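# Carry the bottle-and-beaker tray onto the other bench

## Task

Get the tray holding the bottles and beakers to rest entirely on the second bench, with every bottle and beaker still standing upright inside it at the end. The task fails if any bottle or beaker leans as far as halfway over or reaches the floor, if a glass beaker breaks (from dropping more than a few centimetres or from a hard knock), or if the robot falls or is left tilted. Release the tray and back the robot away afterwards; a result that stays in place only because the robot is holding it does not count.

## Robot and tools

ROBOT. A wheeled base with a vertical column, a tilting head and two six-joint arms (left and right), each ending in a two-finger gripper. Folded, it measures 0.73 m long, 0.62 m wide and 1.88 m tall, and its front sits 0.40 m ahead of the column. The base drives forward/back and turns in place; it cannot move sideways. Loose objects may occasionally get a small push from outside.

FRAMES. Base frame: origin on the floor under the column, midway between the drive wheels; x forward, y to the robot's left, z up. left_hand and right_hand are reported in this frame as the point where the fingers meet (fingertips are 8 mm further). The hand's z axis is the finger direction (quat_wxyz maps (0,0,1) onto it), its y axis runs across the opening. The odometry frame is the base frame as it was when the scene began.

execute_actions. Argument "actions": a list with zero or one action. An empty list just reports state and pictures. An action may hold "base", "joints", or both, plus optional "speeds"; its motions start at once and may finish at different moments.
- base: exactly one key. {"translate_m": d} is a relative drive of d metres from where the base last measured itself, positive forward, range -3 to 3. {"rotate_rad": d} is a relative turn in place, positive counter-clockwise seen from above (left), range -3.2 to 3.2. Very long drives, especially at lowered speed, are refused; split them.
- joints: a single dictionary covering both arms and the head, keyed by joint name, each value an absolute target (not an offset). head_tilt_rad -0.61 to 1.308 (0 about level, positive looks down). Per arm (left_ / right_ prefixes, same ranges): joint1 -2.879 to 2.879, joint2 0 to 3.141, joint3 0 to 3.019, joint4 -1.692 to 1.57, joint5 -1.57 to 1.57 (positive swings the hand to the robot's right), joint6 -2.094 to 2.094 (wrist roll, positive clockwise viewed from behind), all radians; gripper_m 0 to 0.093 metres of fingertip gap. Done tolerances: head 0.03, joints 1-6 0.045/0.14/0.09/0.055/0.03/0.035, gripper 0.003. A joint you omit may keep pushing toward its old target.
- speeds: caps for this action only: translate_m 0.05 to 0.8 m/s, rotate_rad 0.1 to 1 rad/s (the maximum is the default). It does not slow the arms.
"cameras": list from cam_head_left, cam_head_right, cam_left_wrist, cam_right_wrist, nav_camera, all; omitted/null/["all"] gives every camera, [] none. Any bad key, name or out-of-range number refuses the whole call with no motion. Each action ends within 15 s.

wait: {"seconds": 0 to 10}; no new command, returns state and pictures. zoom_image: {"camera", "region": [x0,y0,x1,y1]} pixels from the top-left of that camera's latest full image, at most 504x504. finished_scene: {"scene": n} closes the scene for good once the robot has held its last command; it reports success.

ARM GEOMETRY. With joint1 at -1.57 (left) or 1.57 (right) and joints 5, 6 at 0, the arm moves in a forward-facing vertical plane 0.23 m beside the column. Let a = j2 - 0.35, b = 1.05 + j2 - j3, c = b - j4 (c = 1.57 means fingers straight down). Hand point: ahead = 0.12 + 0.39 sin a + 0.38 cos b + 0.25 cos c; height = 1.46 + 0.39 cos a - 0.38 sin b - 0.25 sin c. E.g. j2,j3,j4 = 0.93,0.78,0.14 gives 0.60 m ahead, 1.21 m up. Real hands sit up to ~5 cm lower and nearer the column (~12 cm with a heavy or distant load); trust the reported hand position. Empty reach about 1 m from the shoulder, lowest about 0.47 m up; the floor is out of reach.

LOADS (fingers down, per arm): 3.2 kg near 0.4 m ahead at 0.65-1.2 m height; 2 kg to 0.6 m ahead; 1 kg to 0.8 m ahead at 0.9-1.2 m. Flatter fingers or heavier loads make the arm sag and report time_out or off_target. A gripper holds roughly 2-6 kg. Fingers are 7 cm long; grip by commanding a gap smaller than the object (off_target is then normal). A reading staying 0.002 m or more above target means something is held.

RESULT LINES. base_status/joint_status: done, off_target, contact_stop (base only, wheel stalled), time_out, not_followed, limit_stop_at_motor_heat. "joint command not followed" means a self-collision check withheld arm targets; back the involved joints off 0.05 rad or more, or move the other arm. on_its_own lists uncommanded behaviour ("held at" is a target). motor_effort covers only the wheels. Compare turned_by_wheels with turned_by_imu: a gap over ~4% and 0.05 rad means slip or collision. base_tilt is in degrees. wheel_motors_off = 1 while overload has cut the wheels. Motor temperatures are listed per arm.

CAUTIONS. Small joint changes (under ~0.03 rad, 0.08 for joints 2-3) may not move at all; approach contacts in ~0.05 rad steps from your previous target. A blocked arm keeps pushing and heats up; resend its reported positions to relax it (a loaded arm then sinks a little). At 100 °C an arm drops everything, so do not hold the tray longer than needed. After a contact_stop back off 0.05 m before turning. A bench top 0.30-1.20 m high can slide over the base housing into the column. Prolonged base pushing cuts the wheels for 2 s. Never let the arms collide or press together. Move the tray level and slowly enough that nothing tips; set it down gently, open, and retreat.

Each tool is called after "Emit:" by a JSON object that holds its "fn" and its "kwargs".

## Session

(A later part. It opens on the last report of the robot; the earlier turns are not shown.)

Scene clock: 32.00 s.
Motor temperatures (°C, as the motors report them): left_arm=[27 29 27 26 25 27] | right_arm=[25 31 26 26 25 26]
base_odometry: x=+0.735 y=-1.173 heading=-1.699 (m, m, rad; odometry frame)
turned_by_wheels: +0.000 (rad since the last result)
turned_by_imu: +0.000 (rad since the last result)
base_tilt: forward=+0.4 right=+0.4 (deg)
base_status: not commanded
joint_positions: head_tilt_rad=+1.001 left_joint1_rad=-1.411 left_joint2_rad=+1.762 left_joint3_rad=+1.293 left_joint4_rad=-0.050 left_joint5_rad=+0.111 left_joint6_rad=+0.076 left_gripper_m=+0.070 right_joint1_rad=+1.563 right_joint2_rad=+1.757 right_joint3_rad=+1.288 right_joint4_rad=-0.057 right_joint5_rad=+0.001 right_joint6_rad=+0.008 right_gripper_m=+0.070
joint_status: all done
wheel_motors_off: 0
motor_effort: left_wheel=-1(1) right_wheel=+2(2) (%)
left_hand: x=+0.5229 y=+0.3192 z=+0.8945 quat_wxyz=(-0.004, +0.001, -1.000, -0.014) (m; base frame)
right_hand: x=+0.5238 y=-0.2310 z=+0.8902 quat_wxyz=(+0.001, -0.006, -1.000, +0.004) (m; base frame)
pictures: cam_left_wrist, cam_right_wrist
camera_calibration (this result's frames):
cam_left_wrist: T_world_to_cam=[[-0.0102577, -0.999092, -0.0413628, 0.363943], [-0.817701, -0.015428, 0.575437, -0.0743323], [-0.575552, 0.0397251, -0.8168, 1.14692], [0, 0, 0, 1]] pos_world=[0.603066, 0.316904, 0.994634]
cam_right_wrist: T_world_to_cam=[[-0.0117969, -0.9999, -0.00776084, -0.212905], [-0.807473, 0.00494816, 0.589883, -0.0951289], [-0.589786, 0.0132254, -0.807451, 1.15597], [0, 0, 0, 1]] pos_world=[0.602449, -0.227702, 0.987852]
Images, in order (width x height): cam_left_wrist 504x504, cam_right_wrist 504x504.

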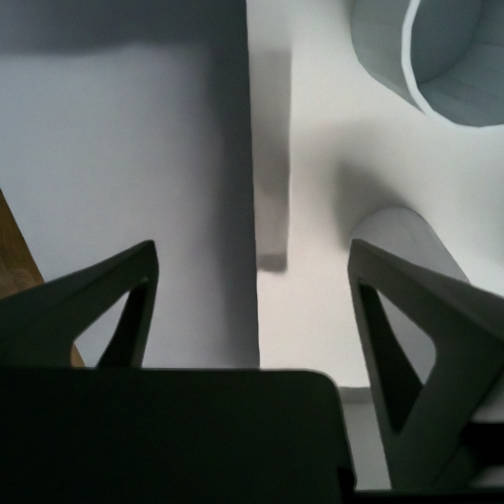

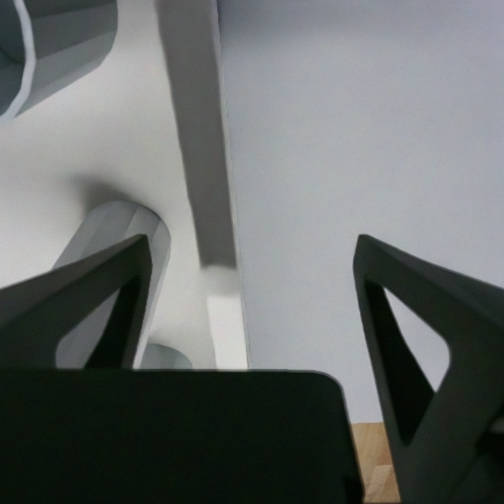

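Emit:
{"fn": "execute_actions", "kwargs": {"actions": [{"joints":{"left_joint2_rad":1.87,"left_joint3_rad":1.365,"left_joint4_rad":-0.03,"right_joint2_rad":1.87,"right_joint3_rad":1.365,"right_joint4_rad":-0.035}}], "cameras": ["cam_left_wrist","cam_right_wrist"]}}

Emit:
{"fn": "execute_actions", "kwargs": {"actions": [{"joints":{"left_joint2_rad":1.91,"left_joint3_rad":1.39,"right_joint2_rad":1.915,"right_joint3_rad":1.395,"right_joint4_rad":-0.03}}], "cameras": ["cam_head_left","cam_head_right","cam_left_wrist","cam_right_wrist"]}}

Scene clock: 33.53 s.
Motor temperatures (°C, as the motors report them): left_arm=[27 29 27 26 25 27] | right_arm=[25 31 26 26 25 26]
base_odometry: x=+0.735 y=-1.173 heading=-1.699 (m, m, rad; odometry frame)
turned_by_wheels: +0.000 (rad since the last result)
turned_by_imu: +0.000 (rad since the last result)
base_tilt: forward=+0.4 right=+0.4 (deg)
base_status: not commanded
joint_positions: head_tilt_rad=+1.001 left_joint1_rad=-1.411 left_joint2_rad=+1.870 left_joint3_rad=+1.367 left_joint4_rad=-0.034 left_joint5_rad=+0.111 left_joint6_rad=+0.076 left_gripper_m=+0.070 right_joint1_rad=+1.563 right_joint2_rad=+1.863 right_joint3_rad=+1.362 right_joint4_rad=-0.047 right_joint5_rad=+0.001 right_joint6_rad=+0.008 right_gripper_m=+0.070
joint_status: all done
wheel_motors_off: 0
motor_effort: left_wheel=+0(3) right_wheel=+1(2) (%)
left_hand: x=+0.5090 y=+0.3239 z=+0.8530 quat_wxyz=(+0.006, +0.003, -1.000, -0.013) (m; base frame)
right_hand: x=+0.5102 y=-0.2312 z=+0.8491 quat_wxyz=(+0.012, -0.006, -1.000, +0.004) (m; base frame)
pictures: cam_left_wrist, cam_right_wrist
camera_calibration (this result's frames):
cam_left_wrist: T_world_to_cam=[[-0.00839727, -0.999177, -0.0396725, 0.364394], [-0.806678, -0.0166766, 0.590756, -0.0799824], [-0.590932, 0.0369637, -0.805874, 1.10415], [0, 0, 0, 1]] pos_world=[0.591019, 0.321947, 0.951515]
cam_right_wrist: T_world_to_cam=[[-0.012114, -0.999898, -0.00757519, -0.213593], [-0.793993, 0.00501392, 0.607906, -0.104005], [-0.607806, 0.0133788, -0.793973, 1.11258], [0, 0, 0, 1]] pos_world=[0.591068, -0.227935, 0.944968]
Images, in order (width x height): cam_left_wrist 504x504, cam_right_wrist 504x504.

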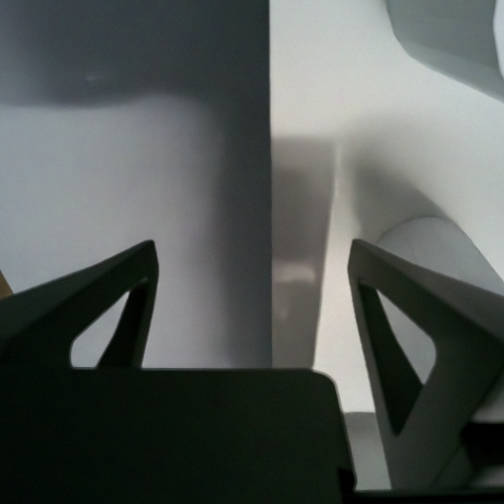

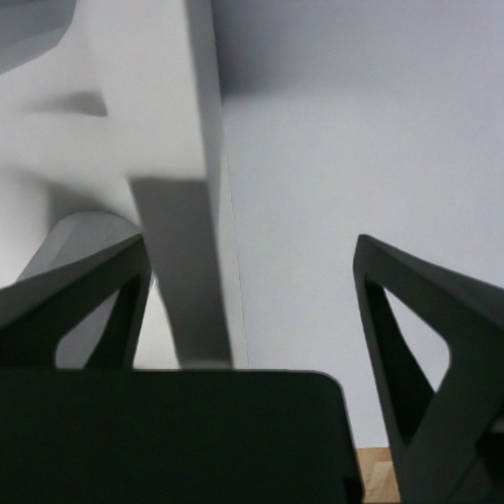

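Scene clock: 34.23 s.
Motor temperatures (°C, as the motors report them): left_arm=[27 29 27 26 25 27] | right_arm=[25 31 26 26 25 26]
base_odometry: x=+0.735 y=-1.173 heading=-1.699 (m, m, rad; odometry frame)
turned_by_wheels: +0.000 (rad since the last result)
turned_by_imu: +0.000 (rad since the last result)
base_tilt: forward=+0.4 right=+0.3 (deg)
base_status: not commanded
joint_positions: head_tilt_rad=+1.001 left_joint1_rad=-1.411 left_joint2_rad=+1.896 left_joint3_rad=+1.386 left_joint4_rad=-0.034 left_joint5_rad=+0.111 left_joint6_rad=+0.076 left_gripper_m=+0.070 right_joint1_rad=+1.563 right_joint2_rad=+1.897 right_joint3_rad=+1.396 right_joint4_rad=-0.045 right_joint5_rad=+0.001 right_joint6_rad=+0.008 right_gripper_m=+0.070
joint_status: all done
wheel_motors_off: 0
motor_effort: left_wheel=-1(1) right_wheel=+1(2) (%)
left_hand: x=+0.5057 y=+0.3250 z=+0.8432 quat_wxyz=(+0.008, +0.003, -1.000, -0.013) (m; base frame)
right_hand: x=+0.5113 y=-0.2313 z=+0.8361 quat_wxyz=(+0.011, -0.006, -1.000, +0.004) (m; base frame)
pictures: cam_head_left, cam_head_right, cam_left_wrist, cam_right_wrist
camera_calibration (this result's frames):
cam_head_left: T_world_to_cam=[[-0.0426818, -0.998541, 0.0330851, -0.0183589], [-0.78142, 0.01273, -0.623876, 0.984893], [0.622544, -0.0524815, -0.780823, 1.09909], [0, 0, 0, 1]] pos_world=[0.0845965, 0.0268123, 1.47326]
cam_head_right: T_world_to_cam=[[-0.0380895, -0.998536, 0.0384006, -0.0947668], [-0.791216, 0.00666474, -0.611501, 0.962162], [0.61035, -0.0536749, -0.790311, 1.1118], [0, 0, 0, 1]] pos_world=[0.0790813, -0.041365, 1.47067]
cam_left_wrist: T_world_to_cam=[[-0.00783292, -0.999202, -0.0391722, 0.364374], [-0.803314, -0.017041, 0.595312, -0.082281], [-0.595504, 0.0361306, -0.802539, 1.09407], [0, 0, 0, 1]] pos_world=[0.588277, 0.323152, 0.941287]
cam_right_wrist: T_world_to_cam=[[-0.0120873, -0.999898, -0.0075912, -0.213767], [-0.795151, 0.00500848, 0.60639, -0.093342], [-0.606291, 0.0133658, -0.795131, 1.10307], [0, 0, 0, 1]] pos_world=[0.591974, -0.228021, 0.932061]
Images, in order (width x height): cam_head_left 504x504, cam_head_right 504x504, cam_left_wrist 504x504, cam_right_wrist 504x504.

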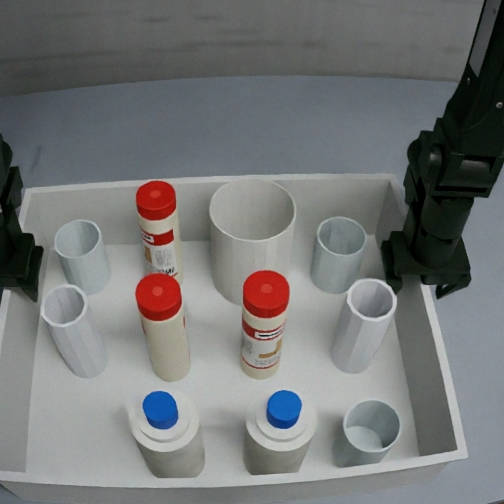

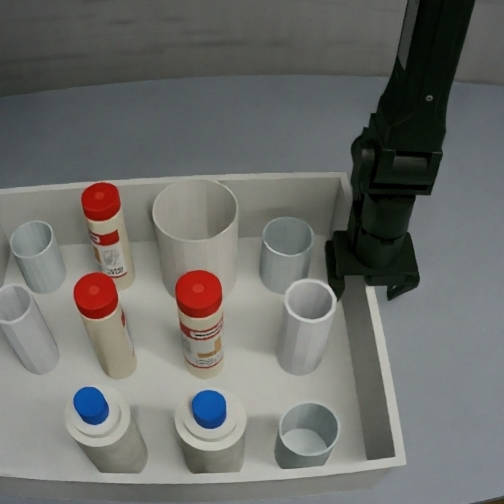

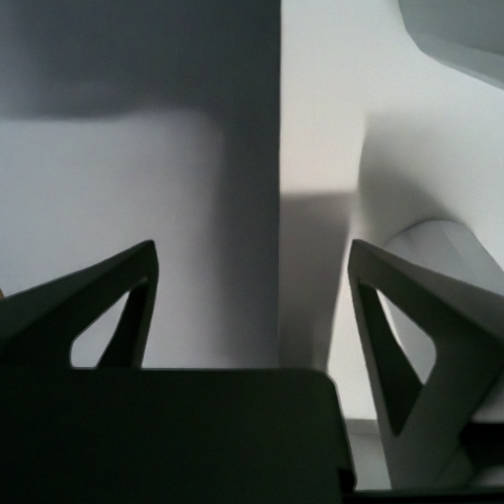

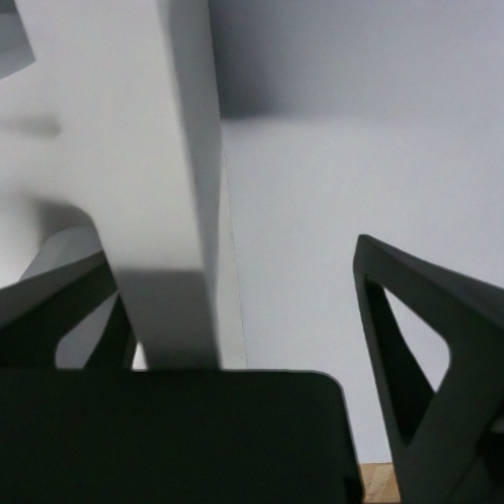

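Emit:
{"fn": "execute_actions", "kwargs": {"actions": [{"joints":{"left_joint1_rad":-1.443,"right_joint1_rad":1.593}}], "cameras": ["cam_left_wrist","cam_right_wrist"]}}

Emit:
{"fn": "execute_actions", "kwargs": {"actions": [{"joints":{"left_gripper_m":0,"right_gripper_m":0}}], "cameras": ["cam_head_left","cam_left_wrist","cam_right_wrist"]}}

Scene clock: 35.37 s.
Motor temperatures (°C, as the motors report them): left_arm=[27 29 27 26 25 27] | right_arm=[25 31 26 26 25 26]
base_odometry: x=+0.735 y=-1.173 heading=-1.699 (m, m, rad; odometry frame)
turned_by_wheels: +0.000 (rad since the last result)
turned_by_imu: +0.000 (rad since the last result)
base_tilt: forward=+0.4 right=+0.5 (deg)
base_status: not commanded
joint_positions: head_tilt_rad=+1.001 left_joint1_rad=-1.439 left_joint2_rad=+1.896 left_joint3_rad=+1.386 left_joint4_rad=-0.034 left_joint5_rad=+0.111 left_joint6_rad=+0.076 left_gripper_m=+0.070 right_joint1_rad=+1.593 right_joint2_rad=+1.897 right_joint3_rad=+1.396 right_joint4_rad=-0.045 right_joint5_rad=+0.001 right_joint6_rad=+0.008 right_gripper_m=+0.070
joint_status: all done
wheel_motors_off: 0
motor_effort: left_wheel=-1(1) right_wheel=+0(1) (%)
left_hand: x=+0.5069 y=+0.3043 z=+0.8410 quat_wxyz=(+0.008, -0.004, -1.000, -0.001) (m; base frame)
right_hand: x=+0.5112 y=-0.2089 z=+0.8362 quat_wxyz=(+0.012, +0.002, -1.000, -0.009) (m; base frame)
pictures: cam_left_wrist, cam_right_wrist
camera_calibration (this result's frames):
cam_left_wrist: T_world_to_cam=[[-0.0217563, -0.999644, -0.0154475, 0.330874], [-0.803358, 0.00828302, 0.595439, -0.0881388], [-0.595099, 0.0253645, -0.803252, 1.09749], [0, 0, 0, 1]] pos_world=[0.589506, 0.303649, 0.939153]
cam_right_wrist: T_world_to_cam=[[0.00278645, -0.99944, -0.0333532, -0.17734], [-0.795022, -0.0224455, 0.606166, -0.0992023], [-0.606575, 0.0248275, -0.794639, 1.10495], [0, 0, 0, 1]] pos_world=[0.591861, -0.2069, 0.932255]
Images, in order (width x height): cam_left_wrist 504x504, cam_right_wrist 504x504.

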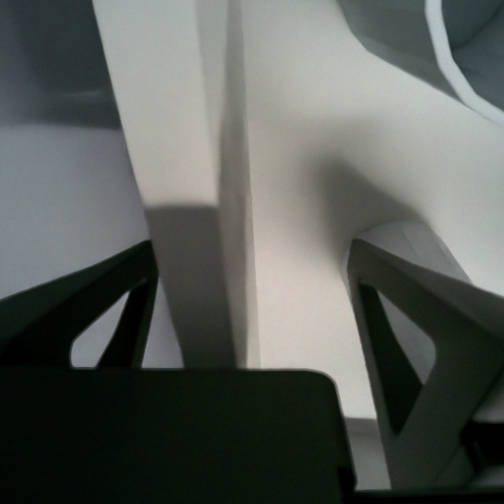

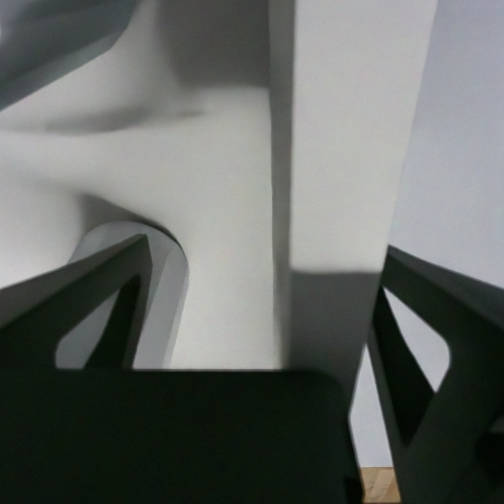

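Scene clock: 36.03 s.
Motor temperatures (°C, as the motors report them): left_arm=[27 29 27 26 25 27] | right_arm=[25 32 26 26 25 26]
base_odometry: x=+0.735 y=-1.173 heading=-1.699 (m, m, rad; odometry frame)
turned_by_wheels: +0.000 (rad since the last result)
turned_by_imu: +0.000 (rad since the last result)
base_tilt: forward=+0.4 right=+0.4 (deg)
base_status: not commanded
joint_positions: head_tilt_rad=+1.001 left_joint1_rad=-1.424 left_joint2_rad=+1.899 left_joint3_rad=+1.391 left_joint4_rad=-0.034 left_joint5_rad=+0.141 left_joint6_rad=+0.054 left_gripper_m=+0.007 right_joint1_rad=+1.572 right_joint2_rad=+1.898 right_joint3_rad=+1.394 right_joint4_rad=-0.044 right_joint5_rad=-0.035 right_joint6_rad=-0.041 right_gripper_m=+0.006
joint_status: left_gripper_m off_target (ended at +0.007, target +0.000); right_gripper_m off_target (ended at +0.006, target +0.000)
wheel_motors_off: 0
motor_effort: left_wheel=-1(1) right_wheel=+1(2) (%)
left_hand: x=+0.5079 y=+0.3104 z=+0.8411 quat_wxyz=(+0.006, +0.011, -1.000, +0.008) (m; base frame)
right_hand: x=+0.5100 y=-0.2185 z=+0.8360 quat_wxyz=(+0.012, +0.021, -1.000, -0.018) (m; base frame)
pictures: cam_head_left, cam_left_wrist, cam_right_wrist
camera_calibration (this result's frames):
cam_head_left: T_world_to_cam=[[-0.0426818, -0.998541, 0.0330851, -0.0183589], [-0.78142, 0.01273, -0.623876, 0.984893], [0.622544, -0.0524815, -0.780823, 1.09909], [0, 0, 0, 1]] pos_world=[0.0845965, 0.0268123, 1.47326]
cam_left_wrist: T_world_to_cam=[[0.00839124, -0.999964, 0.00159091, 0.307428], [-0.805951, -0.0058214, 0.591954, -0.0788688], [-0.591923, -0.00624942, -0.80597, 1.10843], [0, 0, 0, 1]] pos_world=[0.589959, 0.313884, 0.939555]
cam_right_wrist: T_world_to_cam=[[0.0401952, -0.997829, -0.0521695, -0.189965], [-0.793141, -0.0636179, 0.605706, -0.109794], [-0.60771, 0.0170313, -0.793977, 1.10265], [0, 0, 0, 1]] pos_world=[0.590646, -0.215317, 0.932072]
Images, in order (width x height): cam_head_left 504x504, cam_left_wrist 504x504, cam_right_wrist 504x504.

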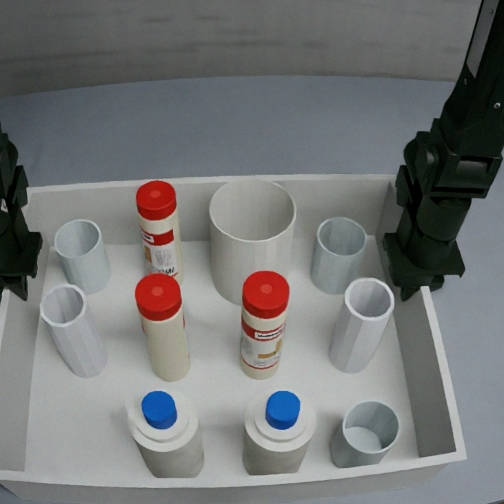

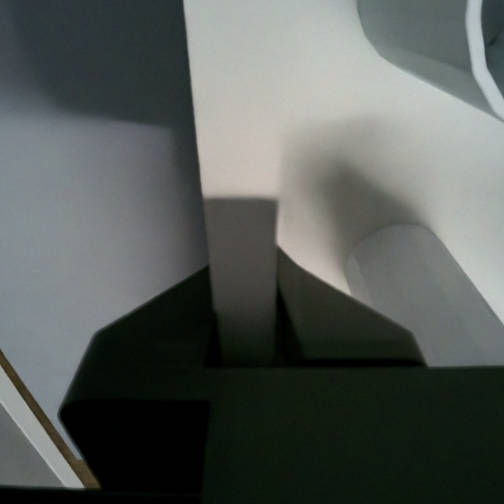

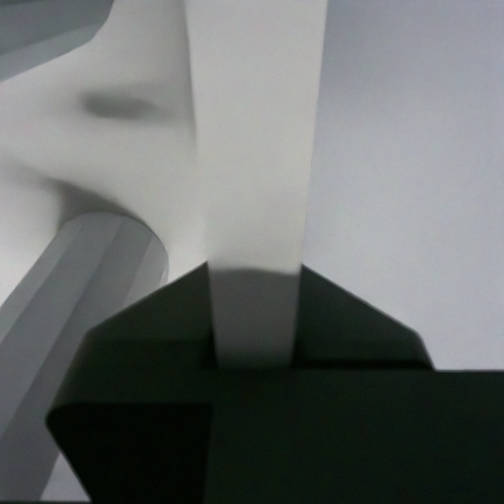

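Emit:
{"fn": "execute_actions", "kwargs": {"actions": [{"joints":{"left_joint1_rad":-1.42,"right_joint1_rad":1.575,"left_joint5_rad":0.13,"right_joint5_rad":-0.03,"left_joint2_rad":1.79,"left_joint3_rad":1.345,"left_joint4_rad":-0.045,"right_joint2_rad":1.79,"right_joint3_rad":1.345,"right_joint4_rad":-0.05}}], "cameras": []}}

Emit:
{"fn": "execute_actions", "kwargs": {"actions": [{"joints":{"left_joint2_rad":1.71,"left_joint3_rad":1.31,"left_joint4_rad":-0.07,"right_joint2_rad":1.71,"right_joint3_rad":1.31,"right_joint4_rad":-0.075}}], "cameras": ["cam_head_left"]}}

Emit:
{"fn": "execute_actions", "kwargs": {"actions": [{"joints":{"left_joint2_rad":1.64,"left_joint3_rad":1.265,"left_joint4_rad":-0.09,"right_joint2_rad":1.635,"right_joint3_rad":1.265,"right_joint4_rad":-0.09}}], "cameras": ["cam_head_left"]}}

Scene clock: 37.53 s.
Motor temperatures (°C, as the motors report them): left_arm=[27 30 27 26 26 27] | right_arm=[25 32 26 26 25 26]
base_odometry: x=+0.735 y=-1.173 heading=-1.699 (m, m, rad; odometry frame)
turned_by_wheels: +0.000 (rad since the last result)
turned_by_imu: +0.000 (rad since the last result)
base_tilt: forward=+0.4 right=+0.4 (deg)
base_status: not commanded
joint_positions: head_tilt_rad=+1.001 left_joint1_rad=-1.420 left_joint2_rad=+1.869 left_joint3_rad=+1.360 left_joint4_rad=-0.033 left_joint5_rad=+0.160 left_joint6_rad=+0.061 left_gripper_m=+0.007 right_joint1_rad=+1.565 right_joint2_rad=+1.874 right_joint3_rad=+1.354 right_joint4_rad=-0.038 right_joint5_rad=-0.055 right_joint6_rad=-0.036 right_gripper_m=+0.006
joint_status: all done
wheel_motors_off: 0
motor_effort: left_wheel=-2(2) right_wheel=+1(1) (%)
left_hand: x=+0.5074 y=+0.3085 z=+0.8528 quat_wxyz=(+0.005, +0.008, -1.000, +0.015) (m; base frame)
right_hand: x=+0.5010 y=-0.2204 z=+0.8451 quat_wxyz=(+0.017, +0.016, -0.999, -0.025) (m; base frame)
pictures: none
No camera images: the call's "cameras" was empty. Leave "cameras" out to get every camera's image.

Scene clock: 38.37 s.
Motor temperatures (°C, as the motors report them): left_arm=[27 30 27 26 26 27] | right_arm=[25 32 26 26 25 26]
base_odometry: x=+0.735 y=-1.173 heading=-1.699 (m, m, rad; odometry frame)
turned_by_wheels: +0.000 (rad since the last result)
turned_by_imu: +0.000 (rad since the last result)
base_tilt: forward=+0.4 right=+0.4 (deg)
base_status: not commanded
joint_positions: head_tilt_rad=+1.001 left_joint1_rad=-1.420 left_joint2_rad=+1.771 left_joint3_rad=+1.325 left_joint4_rad=-0.043 left_joint5_rad=+0.161 left_joint6_rad=+0.067 left_gripper_m=+0.007 right_joint1_rad=+1.561 right_joint2_rad=+1.785 right_joint3_rad=+1.317 right_joint4_rad=-0.042 right_joint5_rad=-0.057 right_joint6_rad=-0.032 right_gripper_m=+0.005
joint_status: all done
wheel_motors_off: 0
motor_effort: left_wheel=-1(2) right_wheel=+2(3) (%)
left_hand: x=+0.5406 y=+0.3058 z=+0.8914 quat_wxyz=(-0.021, +0.001, -1.000, +0.014) (m; base frame)
right_hand: x=+0.5298 y=-0.2226 z=+0.8799 quat_wxyz=(-0.007, +0.014, -1.000, -0.024) (m; base frame)
pictures: cam_head_left
camera_calibration (this result's frames):
cam_head_left: T_world_to_cam=[[-0.0426818, -0.998541, 0.0330851, -0.0183589], [-0.78142, 0.01273, -0.623876, 0.984893], [0.622544, -0.0524815, -0.780823, 1.09909], [0, 0, 0, 1]] pos_world=[0.0845965, 0.0268123, 1.47326]
Images, in order (width x height): cam_head_left 504x504.

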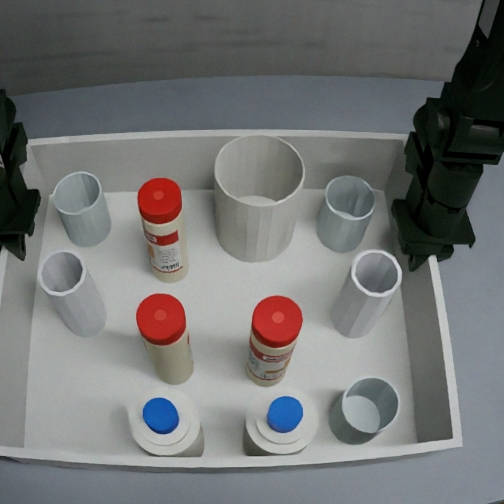

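Scene clock: 39.20 s.
Motor temperatures (°C, as the motors report them): left_arm=[27 30 27 26 26 27] | right_arm=[25 32 26 26 25 26]
base_odometry: x=+0.735 y=-1.173 heading=-1.699 (m, m, rad; odometry frame)
turned_by_wheels: +0.000 (rad since the last result)
turned_by_imu: +0.000 (rad since the last result)
base_tilt: forward=+0.4 right=+0.5 (deg)
base_status: not commanded
joint_positions: head_tilt_rad=+1.001 left_joint1_rad=-1.418 left_joint2_rad=+1.710 left_joint3_rad=+1.278 left_joint4_rad=-0.057 left_joint5_rad=+0.161 left_joint6_rad=+0.057 left_gripper_m=+0.007 right_joint1_rad=+1.558 right_joint2_rad=+1.726 right_joint3_rad=+1.275 right_joint4_rad=-0.043 right_joint5_rad=-0.060 right_joint6_rad=-0.044 right_gripper_m=+0.005
joint_status: all done
wheel_motors_off: 0
motor_effort: left_wheel=-1(1) right_wheel=+2(2) (%)
left_hand: x=+0.5421 y=+0.3041 z=+0.9149 quat_wxyz=(-0.021, +0.007, -1.000, +0.013) (m; base frame)
right_hand: x=+0.5369 y=-0.2244 z=+0.9029 quat_wxyz=(-0.016, +0.019, -0.999, -0.024) (m; base frame)
pictures: cam_head_left
camera_calibration (this result's frames):
cam_head_left: T_world_to_cam=[[-0.0426818, -0.998541, 0.0330851, -0.0183589], [-0.78142, 0.01273, -0.623876, 0.984893], [0.622544, -0.0524815, -0.780823, 1.09909], [0, 0, 0, 1]] pos_world=[0.0845965, 0.0268123, 1.47326]
Images, in order (width x height): cam_head_left 504x504.

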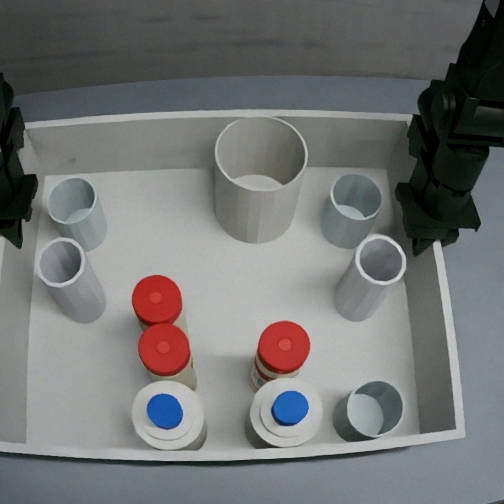

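Emit:
{"fn": "execute_actions", "kwargs": {"actions": [], "cameras": ["cam_head_left","cam_left_wrist","cam_right_wrist"]}}

Scene clock: 40.13 s.
Motor temperatures (°C, as the motors report them): left_arm=[27 31 27 26 26 27] | right_arm=[25 32 26 26 26 26]
base_odometry: x=+0.735 y=-1.173 heading=-1.699 (m, m, rad; odometry frame)
turned_by_wheels: +0.000 (rad since the last result)
turned_by_imu: +0.000 (rad since the last result)
base_tilt: forward=+0.4 right=+0.4 (deg)
base_status: not commanded
joint_positions: head_tilt_rad=+1.001 left_joint1_rad=-1.418 left_joint2_rad=+1.710 left_joint3_rad=+1.278 left_joint4_rad=-0.057 left_joint5_rad=+0.161 left_joint6_rad=+0.057 left_gripper_m=+0.007 right_joint1_rad=+1.558 right_joint2_rad=+1.726 right_joint3_rad=+1.275 right_joint4_rad=-0.043 right_joint5_rad=-0.060 right_joint6_rad=-0.044 right_gripper_m=+0.005
joint_status: all done
wheel_motors_off: 0
motor_effort: left_wheel=+0(1) right_wheel=+1(2) (%)
left_hand: x=+0.5421 y=+0.3041 z=+0.9149 quat_wxyz=(-0.021, +0.007, -1.000, +0.013) (m; base frame)
right_hand: x=+0.5369 y=-0.2244 z=+0.9029 quat_wxyz=(-0.016, +0.019, -0.999, -0.024) (m; base frame)
pictures: cam_head_left, cam_left_wrist, cam_right_wrist
camera_calibration (this result's frames):
cam_head_left: T_world_to_cam=[[-0.0426818, -0.998541, 0.0330851, -0.0183589], [-0.78142, 0.01273, -0.623876, 0.984893], [0.622544, -0.0524815, -0.780823, 1.09909], [0, 0, 0, 1]] pos_world=[0.0845965, 0.0268123, 1.47326]
cam_left_wrist: T_world_to_cam=[[0.000274774, -0.99992, 0.0126289, 0.295065], [-0.836906, 0.00668244, 0.547305, -0.0411581], [-0.547346, -0.0107196, -0.836838, 1.19356], [0, 0, 0, 1]] pos_world=[0.618762, 0.308111, 1.01761]
cam_right_wrist: T_world_to_cam=[[0.0395155, -0.997219, -0.0631806, -0.182966], [-0.82533, -0.0682167, 0.560515, -0.0722937], [-0.563267, 0.0299958, -0.82573, 1.1799], [0, 0, 0, 1]] pos_world=[0.612161, -0.222781, 1.00324]
Images, in order (width x height): cam_head_left 504x504, cam_left_wrist 504x504, cam_right_wrist 504x504.

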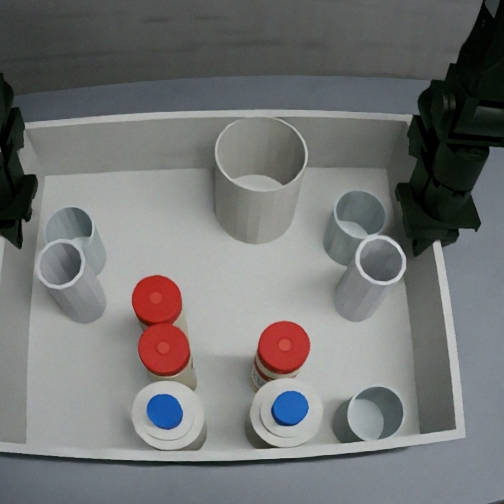

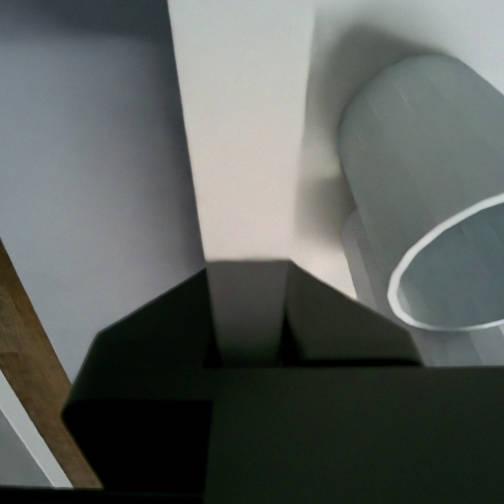

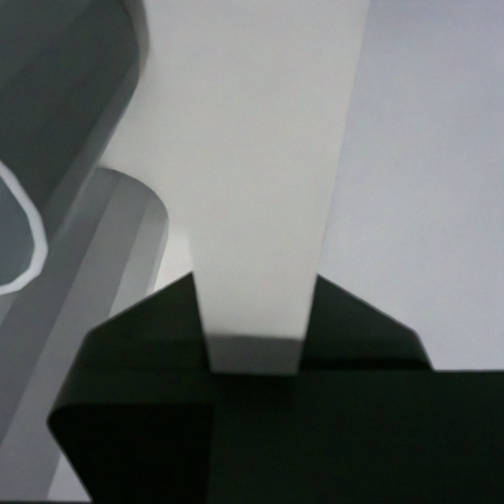

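Emit:
{"fn": "execute_actions", "kwargs": {"actions": [{"joints":{"left_joint2_rad":1.73,"left_joint3_rad":1.32,"left_joint4_rad":-0.065,"right_joint2_rad":1.735,"right_joint3_rad":1.32,"right_joint4_rad":-0.065}}], "cameras": []}}

Emit:
{"fn": "execute_actions", "kwargs": {"actions": [{"joints":{"left_joint2_rad":1.80,"left_joint3_rad":1.365,"left_joint4_rad":-0.045,"right_joint2_rad":1.805,"right_joint3_rad":1.365,"right_joint4_rad":-0.045}}], "cameras": ["cam_head_left"]}}

Emit:
{"fn": "execute_actions", "kwargs": {"actions": [{"joints":{"left_joint2_rad":1.87,"left_joint3_rad":1.39,"left_joint4_rad":-0.035,"right_joint2_rad":1.875,"right_joint3_rad":1.39,"right_joint4_rad":-0.035}}], "cameras": ["cam_head_left","cam_left_wrist","cam_right_wrist"]}}

Scene clock: 41.40 s.
Motor temperatures (°C, as the motors report them): left_arm=[27 31 27 26 26 27] | right_arm=[25 33 26 26 26 26]
base_odometry: x=+0.735 y=-1.173 heading=-1.699 (m, m, rad; odometry frame)
turned_by_wheels: +0.000 (rad since the last result)
turned_by_imu: +0.000 (rad since the last result)
base_tilt: forward=+0.4 right=+0.4 (deg)
base_status: not commanded
joint_positions: head_tilt_rad=+1.001 left_joint1_rad=-1.418 left_joint2_rad=+1.741 left_joint3_rad=+1.324 left_joint4_rad=-0.060 left_joint5_rad=+0.168 left_joint6_rad=+0.056 left_gripper_m=+0.007 right_joint1_rad=+1.558 right_joint2_rad=+1.746 right_joint3_rad=+1.314 right_joint4_rad=-0.054 right_joint5_rad=-0.058 right_joint6_rad=-0.045 right_gripper_m=+0.005
joint_status: all done
wheel_motors_off: 0
motor_effort: left_wheel=-3(4) right_wheel=+0(2) (%)
left_hand: x=+0.5530 y=+0.3051 z=+0.9041 quat_wxyz=(-0.027, +0.006, -0.999, +0.017) (m; base frame)
right_hand: x=+0.5468 y=-0.2244 z=+0.8958 quat_wxyz=(-0.019, +0.020, -0.999, -0.023) (m; base frame)
pictures: none
No camera images: the call's "cameras" was empty. Leave "cameras" out to get every camera's image.

Scene clock: 42.07 s.
Motor temperatures (°C, as the motors report them): left_arm=[27 31 27 26 27 27] | right_arm=[25 33 26 26 26 26]
base_odometry: x=+0.735 y=-1.173 heading=-1.699 (m, m, rad; odometry frame)
turned_by_wheels: +0.000 (rad since the last result)
turned_by_imu: +0.000 (rad since the last result)
base_tilt: forward=+0.4 right=+0.4 (deg)
base_status: not commanded
joint_positions: head_tilt_rad=+1.001 left_joint1_rad=-1.421 left_joint2_rad=+1.789 left_joint3_rad=+1.377 left_joint4_rad=-0.054 left_joint5_rad=+0.168 left_joint6_rad=+0.055 left_gripper_m=+0.007 right_joint1_rad=+1.560 right_joint2_rad=+1.791 right_joint3_rad=+1.368 right_joint4_rad=-0.054 right_joint5_rad=-0.058 right_joint6_rad=-0.041 right_gripper_m=+0.005
joint_status: all done
wheel_motors_off: 0
motor_effort: left_wheel=-4(5) right_wheel=+0(1) (%)
left_hand: x=+0.5601 y=+0.3065 z=+0.8859 quat_wxyz=(-0.032, +0.006, -0.999, +0.017) (m; base frame)
right_hand: x=+0.5551 y=-0.2232 z=+0.8791 quat_wxyz=(-0.024, +0.019, -0.999, -0.024) (m; base frame)
pictures: cam_head_left
camera_calibration (this result's frames):
cam_head_left: T_world_to_cam=[[-0.0426818, -0.998541, 0.0330851, -0.0183589], [-0.78142, 0.01273, -0.623876, 0.984893], [0.622544, -0.0524815, -0.780823, 1.09909], [0, 0, 0, 1]] pos_world=[0.0845965, 0.0268123, 1.47326]
Images, in order (width x height): cam_head_left 504x504.

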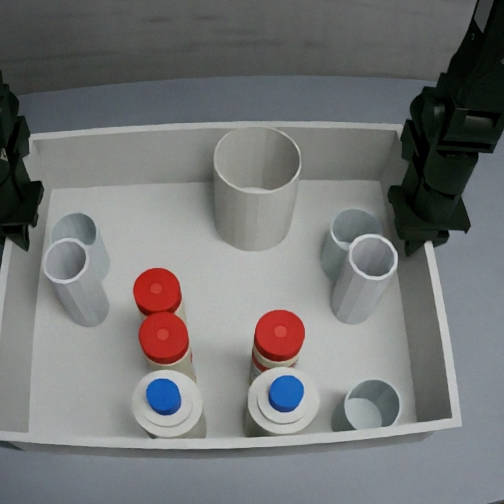

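Scene clock: 43.00 s.
Motor temperatures (°C, as the motors report them): left_arm=[27 31 27 26 27 27] | right_arm=[25 33 26 26 26 26]
base_odometry: x=+0.735 y=-1.173 heading=-1.699 (m, m, rad; odometry frame)
turned_by_wheels: +0.000 (rad since the last result)
turned_by_imu: +0.000 (rad since the last result)
base_tilt: forward=+0.4 right=+0.4 (deg)
base_status: not commanded
joint_positions: head_tilt_rad=+1.001 left_joint1_rad=-1.422 left_joint2_rad=+1.873 left_joint3_rad=+1.402 left_joint4_rad=-0.038 left_joint5_rad=+0.166 left_joint6_rad=+0.064 left_gripper_m=+0.006 right_joint1_rad=+1.563 right_joint2_rad=+1.871 right_joint3_rad=+1.388 right_joint4_rad=-0.054 right_joint5_rad=-0.057 right_joint6_rad=-0.031 right_gripper_m=+0.005
joint_status: all done
wheel_motors_off: 0
motor_effort: left_wheel=-4(5) right_wheel=+0(1) (%)
left_hand: x=+0.5296 y=+0.3079 z=+0.8516 quat_wxyz=(-0.011, +0.004, -1.000, +0.018) (m; base frame)
right_hand: x=+0.5202 y=-0.2214 z=+0.8464 quat_wxyz=(+0.006, +0.013, -1.000, -0.025) (m; base frame)
pictures: cam_head_left, cam_left_wrist, cam_right_wrist
camera_calibration (this result's frames):
cam_head_left: T_world_to_cam=[[-0.0426818, -0.998541, 0.0330851, -0.0183589], [-0.78142, 0.01273, -0.623876, 0.984893], [0.622544, -0.0524815, -0.780823, 1.09909], [0, 0, 0, 1]] pos_world=[0.0845965, 0.0268123, 1.47326]
cam_left_wrist: T_world_to_cam=[[-0.00511584, -0.999746, 0.021941, 0.294496], [-0.825394, 0.0166084, 0.564313, -0.0406989], [-0.564534, -0.015223, -0.825269, 1.13445], [0, 0, 0, 1]] pos_world=[0.608352, 0.312368, 0.952736]
cam_right_wrist: T_world_to_cam=[[0.0251837, -0.997466, -0.0665347, -0.172701], [-0.800276, -0.0600021, 0.596623, -0.0960138], [-0.599103, 0.0382209, -0.799759, 1.12229], [0, 0, 0, 1]] pos_world=[0.599881, -0.220919, 0.943357]
Images, in order (width x height): cam_head_left 504x504, cam_left_wrist 504x504, cam_right_wrist 504x504.

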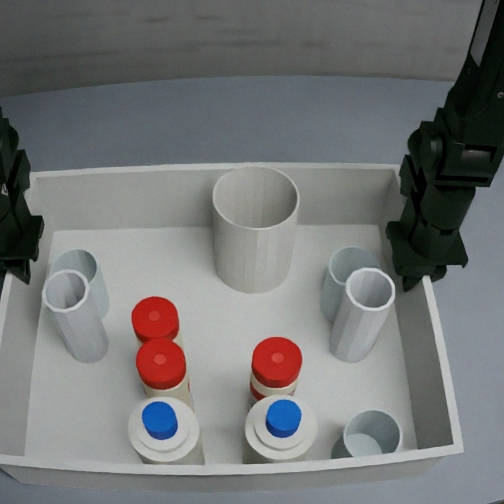

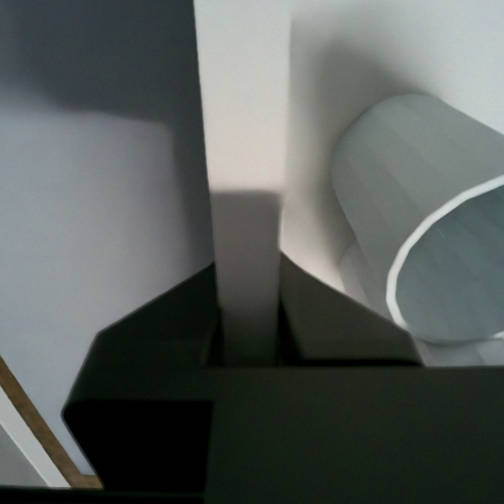

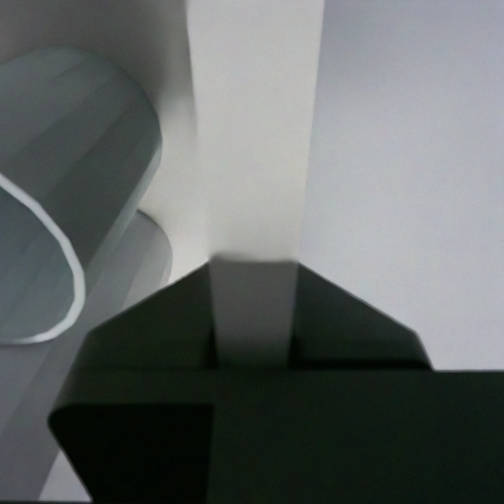

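Emit:
{"fn": "execute_actions", "kwargs": {"actions": [{"joints":{"left_joint2_rad":1.91,"left_joint3_rad":1.40,"right_joint2_rad":1.915,"right_joint3_rad":1.40}}], "cameras": []}}

Emit:
{"fn": "execute_actions", "kwargs": {"actions": [{"joints":{"left_gripper_m":0.04,"right_gripper_m":0.04,"left_joint2_rad":1.89,"right_joint2_rad":1.89,"left_joint5_rad":0.13,"right_joint5_rad":-0.03,"left_joint6_rad":0.085,"right_joint6_rad":0.0}}], "cameras": ["cam_head_left","cam_left_wrist","cam_right_wrist"]}}

Scene clock: 44.83 s.
Motor temperatures (°C, as the motors report them): left_arm=[27 31 27 26 27 27] | right_arm=[25 33 26 26 26 26]
base_odometry: x=+0.735 y=-1.173 heading=-1.699 (m, m, rad; odometry frame)
turned_by_wheels: +0.000 (rad since the last result)
turned_by_imu: -0.001 (rad since the last result)
base_tilt: forward=+0.4 right=+0.4 (deg)
base_status: not commanded
joint_positions: head_tilt_rad=+1.001 left_joint1_rad=-1.422 left_joint2_rad=+1.894 left_joint3_rad=+1.412 left_joint4_rad=-0.039 left_joint5_rad=+0.165 left_joint6_rad=+0.064 left_gripper_m=+0.006 right_joint1_rad=+1.564 right_joint2_rad=+1.892 right_joint3_rad=+1.400 right_joint4_rad=-0.054 right_joint5_rad=-0.056 right_joint6_rad=-0.031 right_gripper_m=+0.005
joint_status: all done
wheel_motors_off: 0
motor_effort: left_wheel=-2(4) right_wheel=+1(1) (%)
left_hand: x=+0.5226 y=+0.3085 z=+0.8432 quat_wxyz=(-0.005, +0.005, -1.000, +0.018) (m; base frame)
right_hand: x=+0.5148 y=-0.2208 z=+0.8383 quat_wxyz=(+0.011, +0.014, -1.000, -0.025) (m; base frame)
pictures: none
No camera images: the call's "cameras" was empty. Leave "cameras" out to get every camera's image.

Scene clock: 45.47 s.
Motor temperatures (°C, as the motors report them): left_arm=[27 31 27 26 27 27] | right_arm=[25 33 26 26 26 26]
base_odometry: x=+0.735 y=-1.173 heading=-1.699 (m, m, rad; odometry frame)
turned_by_wheels: +0.000 (rad since the last result)
turned_by_imu: +0.000 (rad since the last result)
base_tilt: forward=+0.4 right=+0.4 (deg)
base_status: not commanded
joint_positions: head_tilt_rad=+1.001 left_joint1_rad=-1.423 left_joint2_rad=+1.894 left_joint3_rad=+1.410 left_joint4_rad=-0.039 left_joint5_rad=+0.132 left_joint6_rad=+0.070 left_gripper_m=+0.040 right_joint1_rad=+1.569 right_joint2_rad=+1.892 right_joint3_rad=+1.400 right_joint4_rad=-0.054 right_joint5_rad=-0.033 right_joint6_rad=-0.010 right_gripper_m=+0.040
joint_status: all done
wheel_motors_off: 0
motor_effort: left_wheel=-2(2) right_wheel=+1(2) (%)
left_hand: x=+0.5212 y=+0.3136 z=+0.8430 quat_wxyz=(-0.003, +0.002, -1.000, +0.002) (m; base frame)
right_hand: x=+0.5146 y=-0.2213 z=+0.8381 quat_wxyz=(+0.011, +0.004, -1.000, -0.016) (m; base frame)
pictures: cam_head_left, cam_left_wrist, cam_right_wrist
camera_calibration (this result's frames):
cam_head_left: T_world_to_cam=[[-0.0426818, -0.998541, 0.0330851, -0.0183589], [-0.78142, 0.01273, -0.623876, 0.984893], [0.622544, -0.0524815, -0.780823, 1.09909], [0, 0, 0, 1]] pos_world=[0.0845965, 0.0268123, 1.47326]
cam_left_wrist: T_world_to_cam=[[-0.00939268, -0.999903, -0.0102388, 0.329792], [-0.816471, 0.00175733, 0.577383, -0.0538364], [-0.57731, 0.0137828, -0.816409, 1.11282], [0, 0, 0, 1]] pos_world=[0.601584, 0.314517, 0.942977]
cam_right_wrist: T_world_to_cam=[[0.00695427, -0.998875, -0.0469162, -0.180405], [-0.79505, -0.0339793, 0.605592, -0.100007], [-0.606505, 0.0330893, -0.794391, 1.11044], [0, 0, 0, 1]] pos_world=[0.595234, -0.220344, 0.934227]
Images, in order (width x height): cam_head_left 504x504, cam_left_wrist 504x504, cam_right_wrist 504x504.

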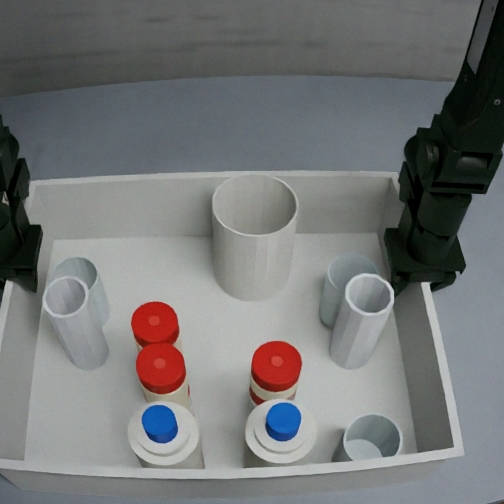

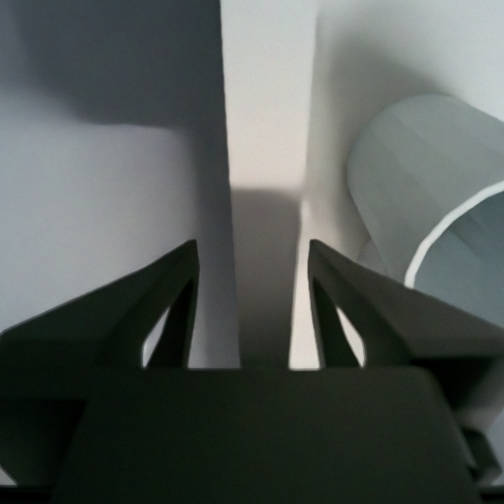

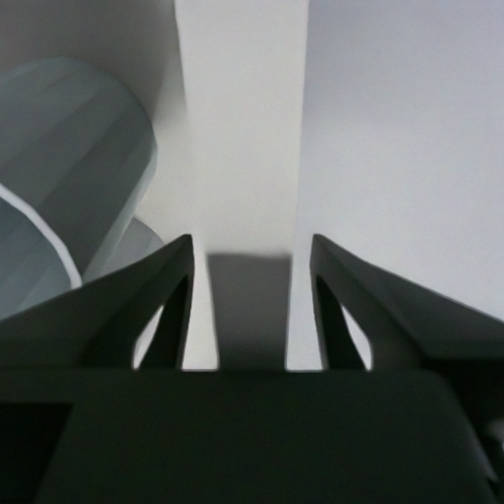

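Emit:
{"fn": "execute_actions", "kwargs": {"actions": [{"joints":{"left_joint2_rad":1.68,"left_joint3_rad":1.25,"left_joint4_rad":-0.06,"right_joint2_rad":1.68,"right_joint3_rad":1.25,"right_joint4_rad":-0.06}}], "cameras": []}}

Emit:
{"fn": "execute_actions", "kwargs": {"actions": [{"joints":{"left_joint2_rad":1.50,"left_joint3_rad":1.11,"left_joint4_rad":-0.12,"right_joint2_rad":1.50,"right_joint3_rad":1.11,"right_joint4_rad":-0.12}}], "cameras": []}}

Emit:
{"fn": "execute_actions", "kwargs": {"actions": [{"base":{"translate_m":-0.09},"speeds":{"translate_m":0.15},"joints":{"head_tilt_rad":1.1}}], "cameras": ["cam_head_left","cam_head_right","cam_left_wrist","cam_right_wrist"]}}

Scene clock: 47.47 s.
Motor temperatures (°C, as the motors report them): left_arm=[27 31 27 26 27 27] | right_arm=[25 33 26 26 26 26]
base_odometry: x=+0.735 y=-1.173 heading=-1.699 (m, m, rad; odometry frame)
turned_by_wheels: +0.000 (rad since the last result)
turned_by_imu: -0.001 (rad since the last result)
base_tilt: forward=+0.4 right=+0.5 (deg)
base_status: not commanded
joint_positions: head_tilt_rad=+1.001 left_joint1_rad=-1.423 left_joint2_rad=+1.665 left_joint3_rad=+1.256 left_joint4_rad=-0.060 left_joint5_rad=+0.132 left_joint6_rad=+0.070 left_gripper_m=+0.040 right_joint1_rad=+1.569 right_joint2_rad=+1.668 right_joint3_rad=+1.250 right_joint4_rad=-0.054 right_joint5_rad=-0.033 right_joint6_rad=-0.009 right_gripper_m=+0.040
joint_status: all done
wheel_motors_off: 0
motor_effort: left_wheel=-2(2) right_wheel=+1(3) (%)
left_hand: x=+0.5510 y=+0.3043 z=+0.9320 quat_wxyz=(-0.029, -0.002, -1.000, +0.000) (m; base frame)
right_hand: x=+0.5500 y=-0.2213 z=+0.9258 quat_wxyz=(-0.026, +0.004, -1.000, -0.015) (m; base frame)
pictures: none
No camera images: the call's "cameras" was empty. Leave "cameras" out to get every camera's image.

Scene clock: 48.57 s.
Motor temperatures (°C, as the motors report them): left_arm=[27 31 27 26 27 27] | right_arm=[25 33 26 26 26 26]
base_odometry: x=+0.735 y=-1.173 heading=-1.699 (m, m, rad; odometry frame)
turned_by_wheels: +0.000 (rad since the last result)
turned_by_imu: +0.000 (rad since the last result)
base_tilt: forward=+0.4 right=+0.4 (deg)
base_status: not commanded
joint_positions: head_tilt_rad=+1.001 left_joint1_rad=-1.423 left_joint2_rad=+1.494 left_joint3_rad=+1.109 left_joint4_rad=-0.121 left_joint5_rad=+0.132 left_joint6_rad=+0.070 left_gripper_m=+0.040 right_joint1_rad=+1.569 right_joint2_rad=+1.500 right_joint3_rad=+1.111 right_joint4_rad=-0.111 right_joint5_rad=-0.033 right_joint6_rad=-0.009 right_gripper_m=+0.040
joint_status: all done
wheel_motors_off: 0
motor_effort: left_wheel=-2(2) right_wheel=+1(3) (%)
left_hand: x=+0.5299 y=+0.2947 z=+0.9944 quat_wxyz=(-0.011, +0.001, -1.000, +0.001) (m; base frame)
right_hand: x=+0.5331 y=-0.2212 z=+0.9880 quat_wxyz=(-0.012, +0.004, -1.000, -0.015) (m; base frame)
pictures: none
No camera images: the call's "cameras" was empty. Leave "cameras" out to get every camera's image.

Scene clock: 50.03 s.
Motor temperatures (°C, as the motors report them): left_arm=[27 31 27 26 27 27] | right_arm=[25 33 26 26 26 26]
base_odometry: x=+0.746 y=-1.084 heading=-1.697 (m, m, rad; odometry frame)
turned_by_wheels: +0.002 (rad since the last result)
turned_by_imu: +0.002 (rad since the last result)
base_tilt: forward=+0.4 right=+0.4 (deg)
base_status: done
joint_positions: head_tilt_rad=+1.100 left_joint1_rad=-1.423 left_joint2_rad=+1.495 left_joint3_rad=+1.110 left_joint4_rad=-0.121 left_joint5_rad=+0.132 left_joint6_rad=+0.070 left_gripper_m=+0.040 right_joint1_rad=+1.569 right_joint2_rad=+1.500 right_joint3_rad=+1.105 right_joint4_rad=-0.111 right_joint5_rad=-0.033 right_joint6_rad=-0.009 right_gripper_m=+0.040
joint_status: all done
wheel_motors_off: 0
motor_effort: left_wheel=+3(61) right_wheel=-1(35) (%)
left_hand: x=+0.5304 y=+0.2948 z=+0.9943 quat_wxyz=(-0.012, +0.001, -1.000, +0.001) (m; base frame)
right_hand: x=+0.5293 y=-0.2209 z=+0.9877 quat_wxyz=(-0.009, +0.004, -1.000, -0.016) (m; base frame)
pictures: cam_head_left, cam_head_right, cam_left_wrist, cam_right_wrist
camera_calibration (this result's frames):
cam_head_left: T_world_to_cam=[[-0.0392067, -0.998541, 0.0371375, -0.0247734], [-0.839198, 0.01273, -0.543676, 0.864275], [0.54241, -0.0524815, -0.838473, 1.19188], [0, 0, 0, 1]] pos_world=[0.0778378, 0.0268123, 1.47017]
cam_head_right: T_world_to_cam=[[-0.034112, -0.998536, 0.0419736, -0.100468], [-0.847724, 0.00666474, -0.530395, 0.840084], [0.529339, -0.0536749, -0.846711, 1.2027], [0, 0, 0, 1]] pos_world=[0.072094, -0.041365, 1.46814]
cam_left_wrist: T_world_to_cam=[[-0.0118213, -0.999861, -0.0117203, 0.315356], [-0.826363, 0.00316907, 0.563128, -0.114647], [-0.563013, 0.0163422, -0.826286, 1.24334], [0, 0, 0, 1]] pos_world=[0.609002, 0.295357, 1.09561]
cam_right_wrist: T_world_to_cam=[[0.00837464, -0.998883, -0.0465089, -0.17422], [-0.819321, -0.0335185, 0.572354, -0.133092], [-0.573274, 0.0333125, -0.818686, 1.24459], [0, 0, 0, 1]] pos_world=[0.605903, -0.219946, 1.087]
Images, in order (width x height): cam_head_left 504x504, cam_head_right 504x504, cam_left_wrist 504x504, cam_right_wrist 504x504.

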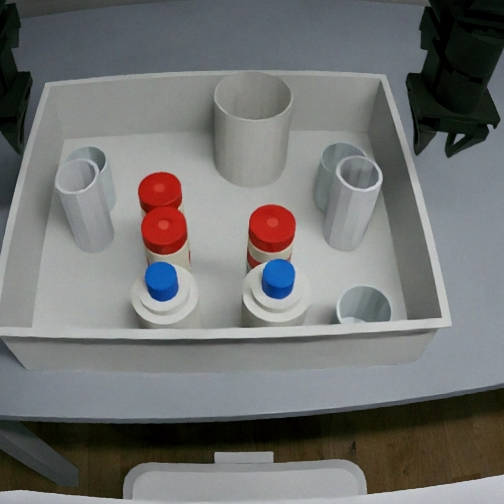

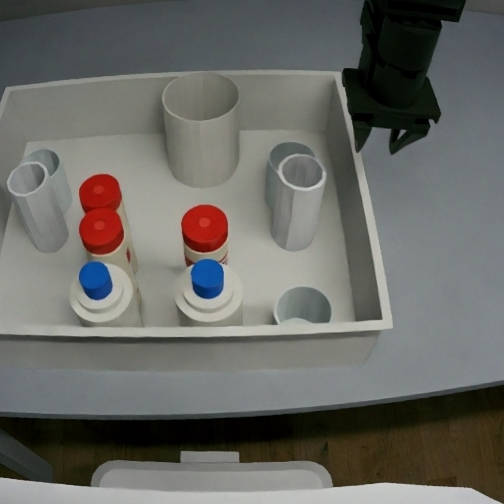

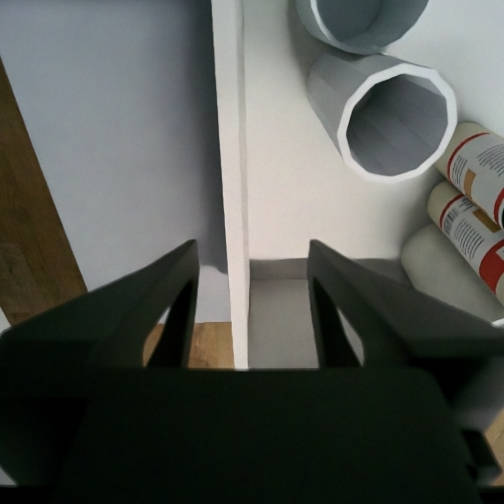

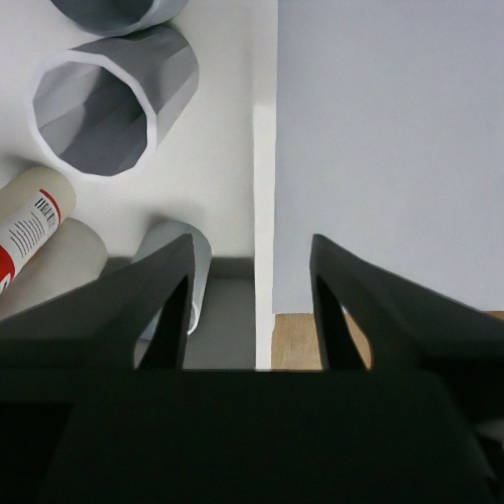

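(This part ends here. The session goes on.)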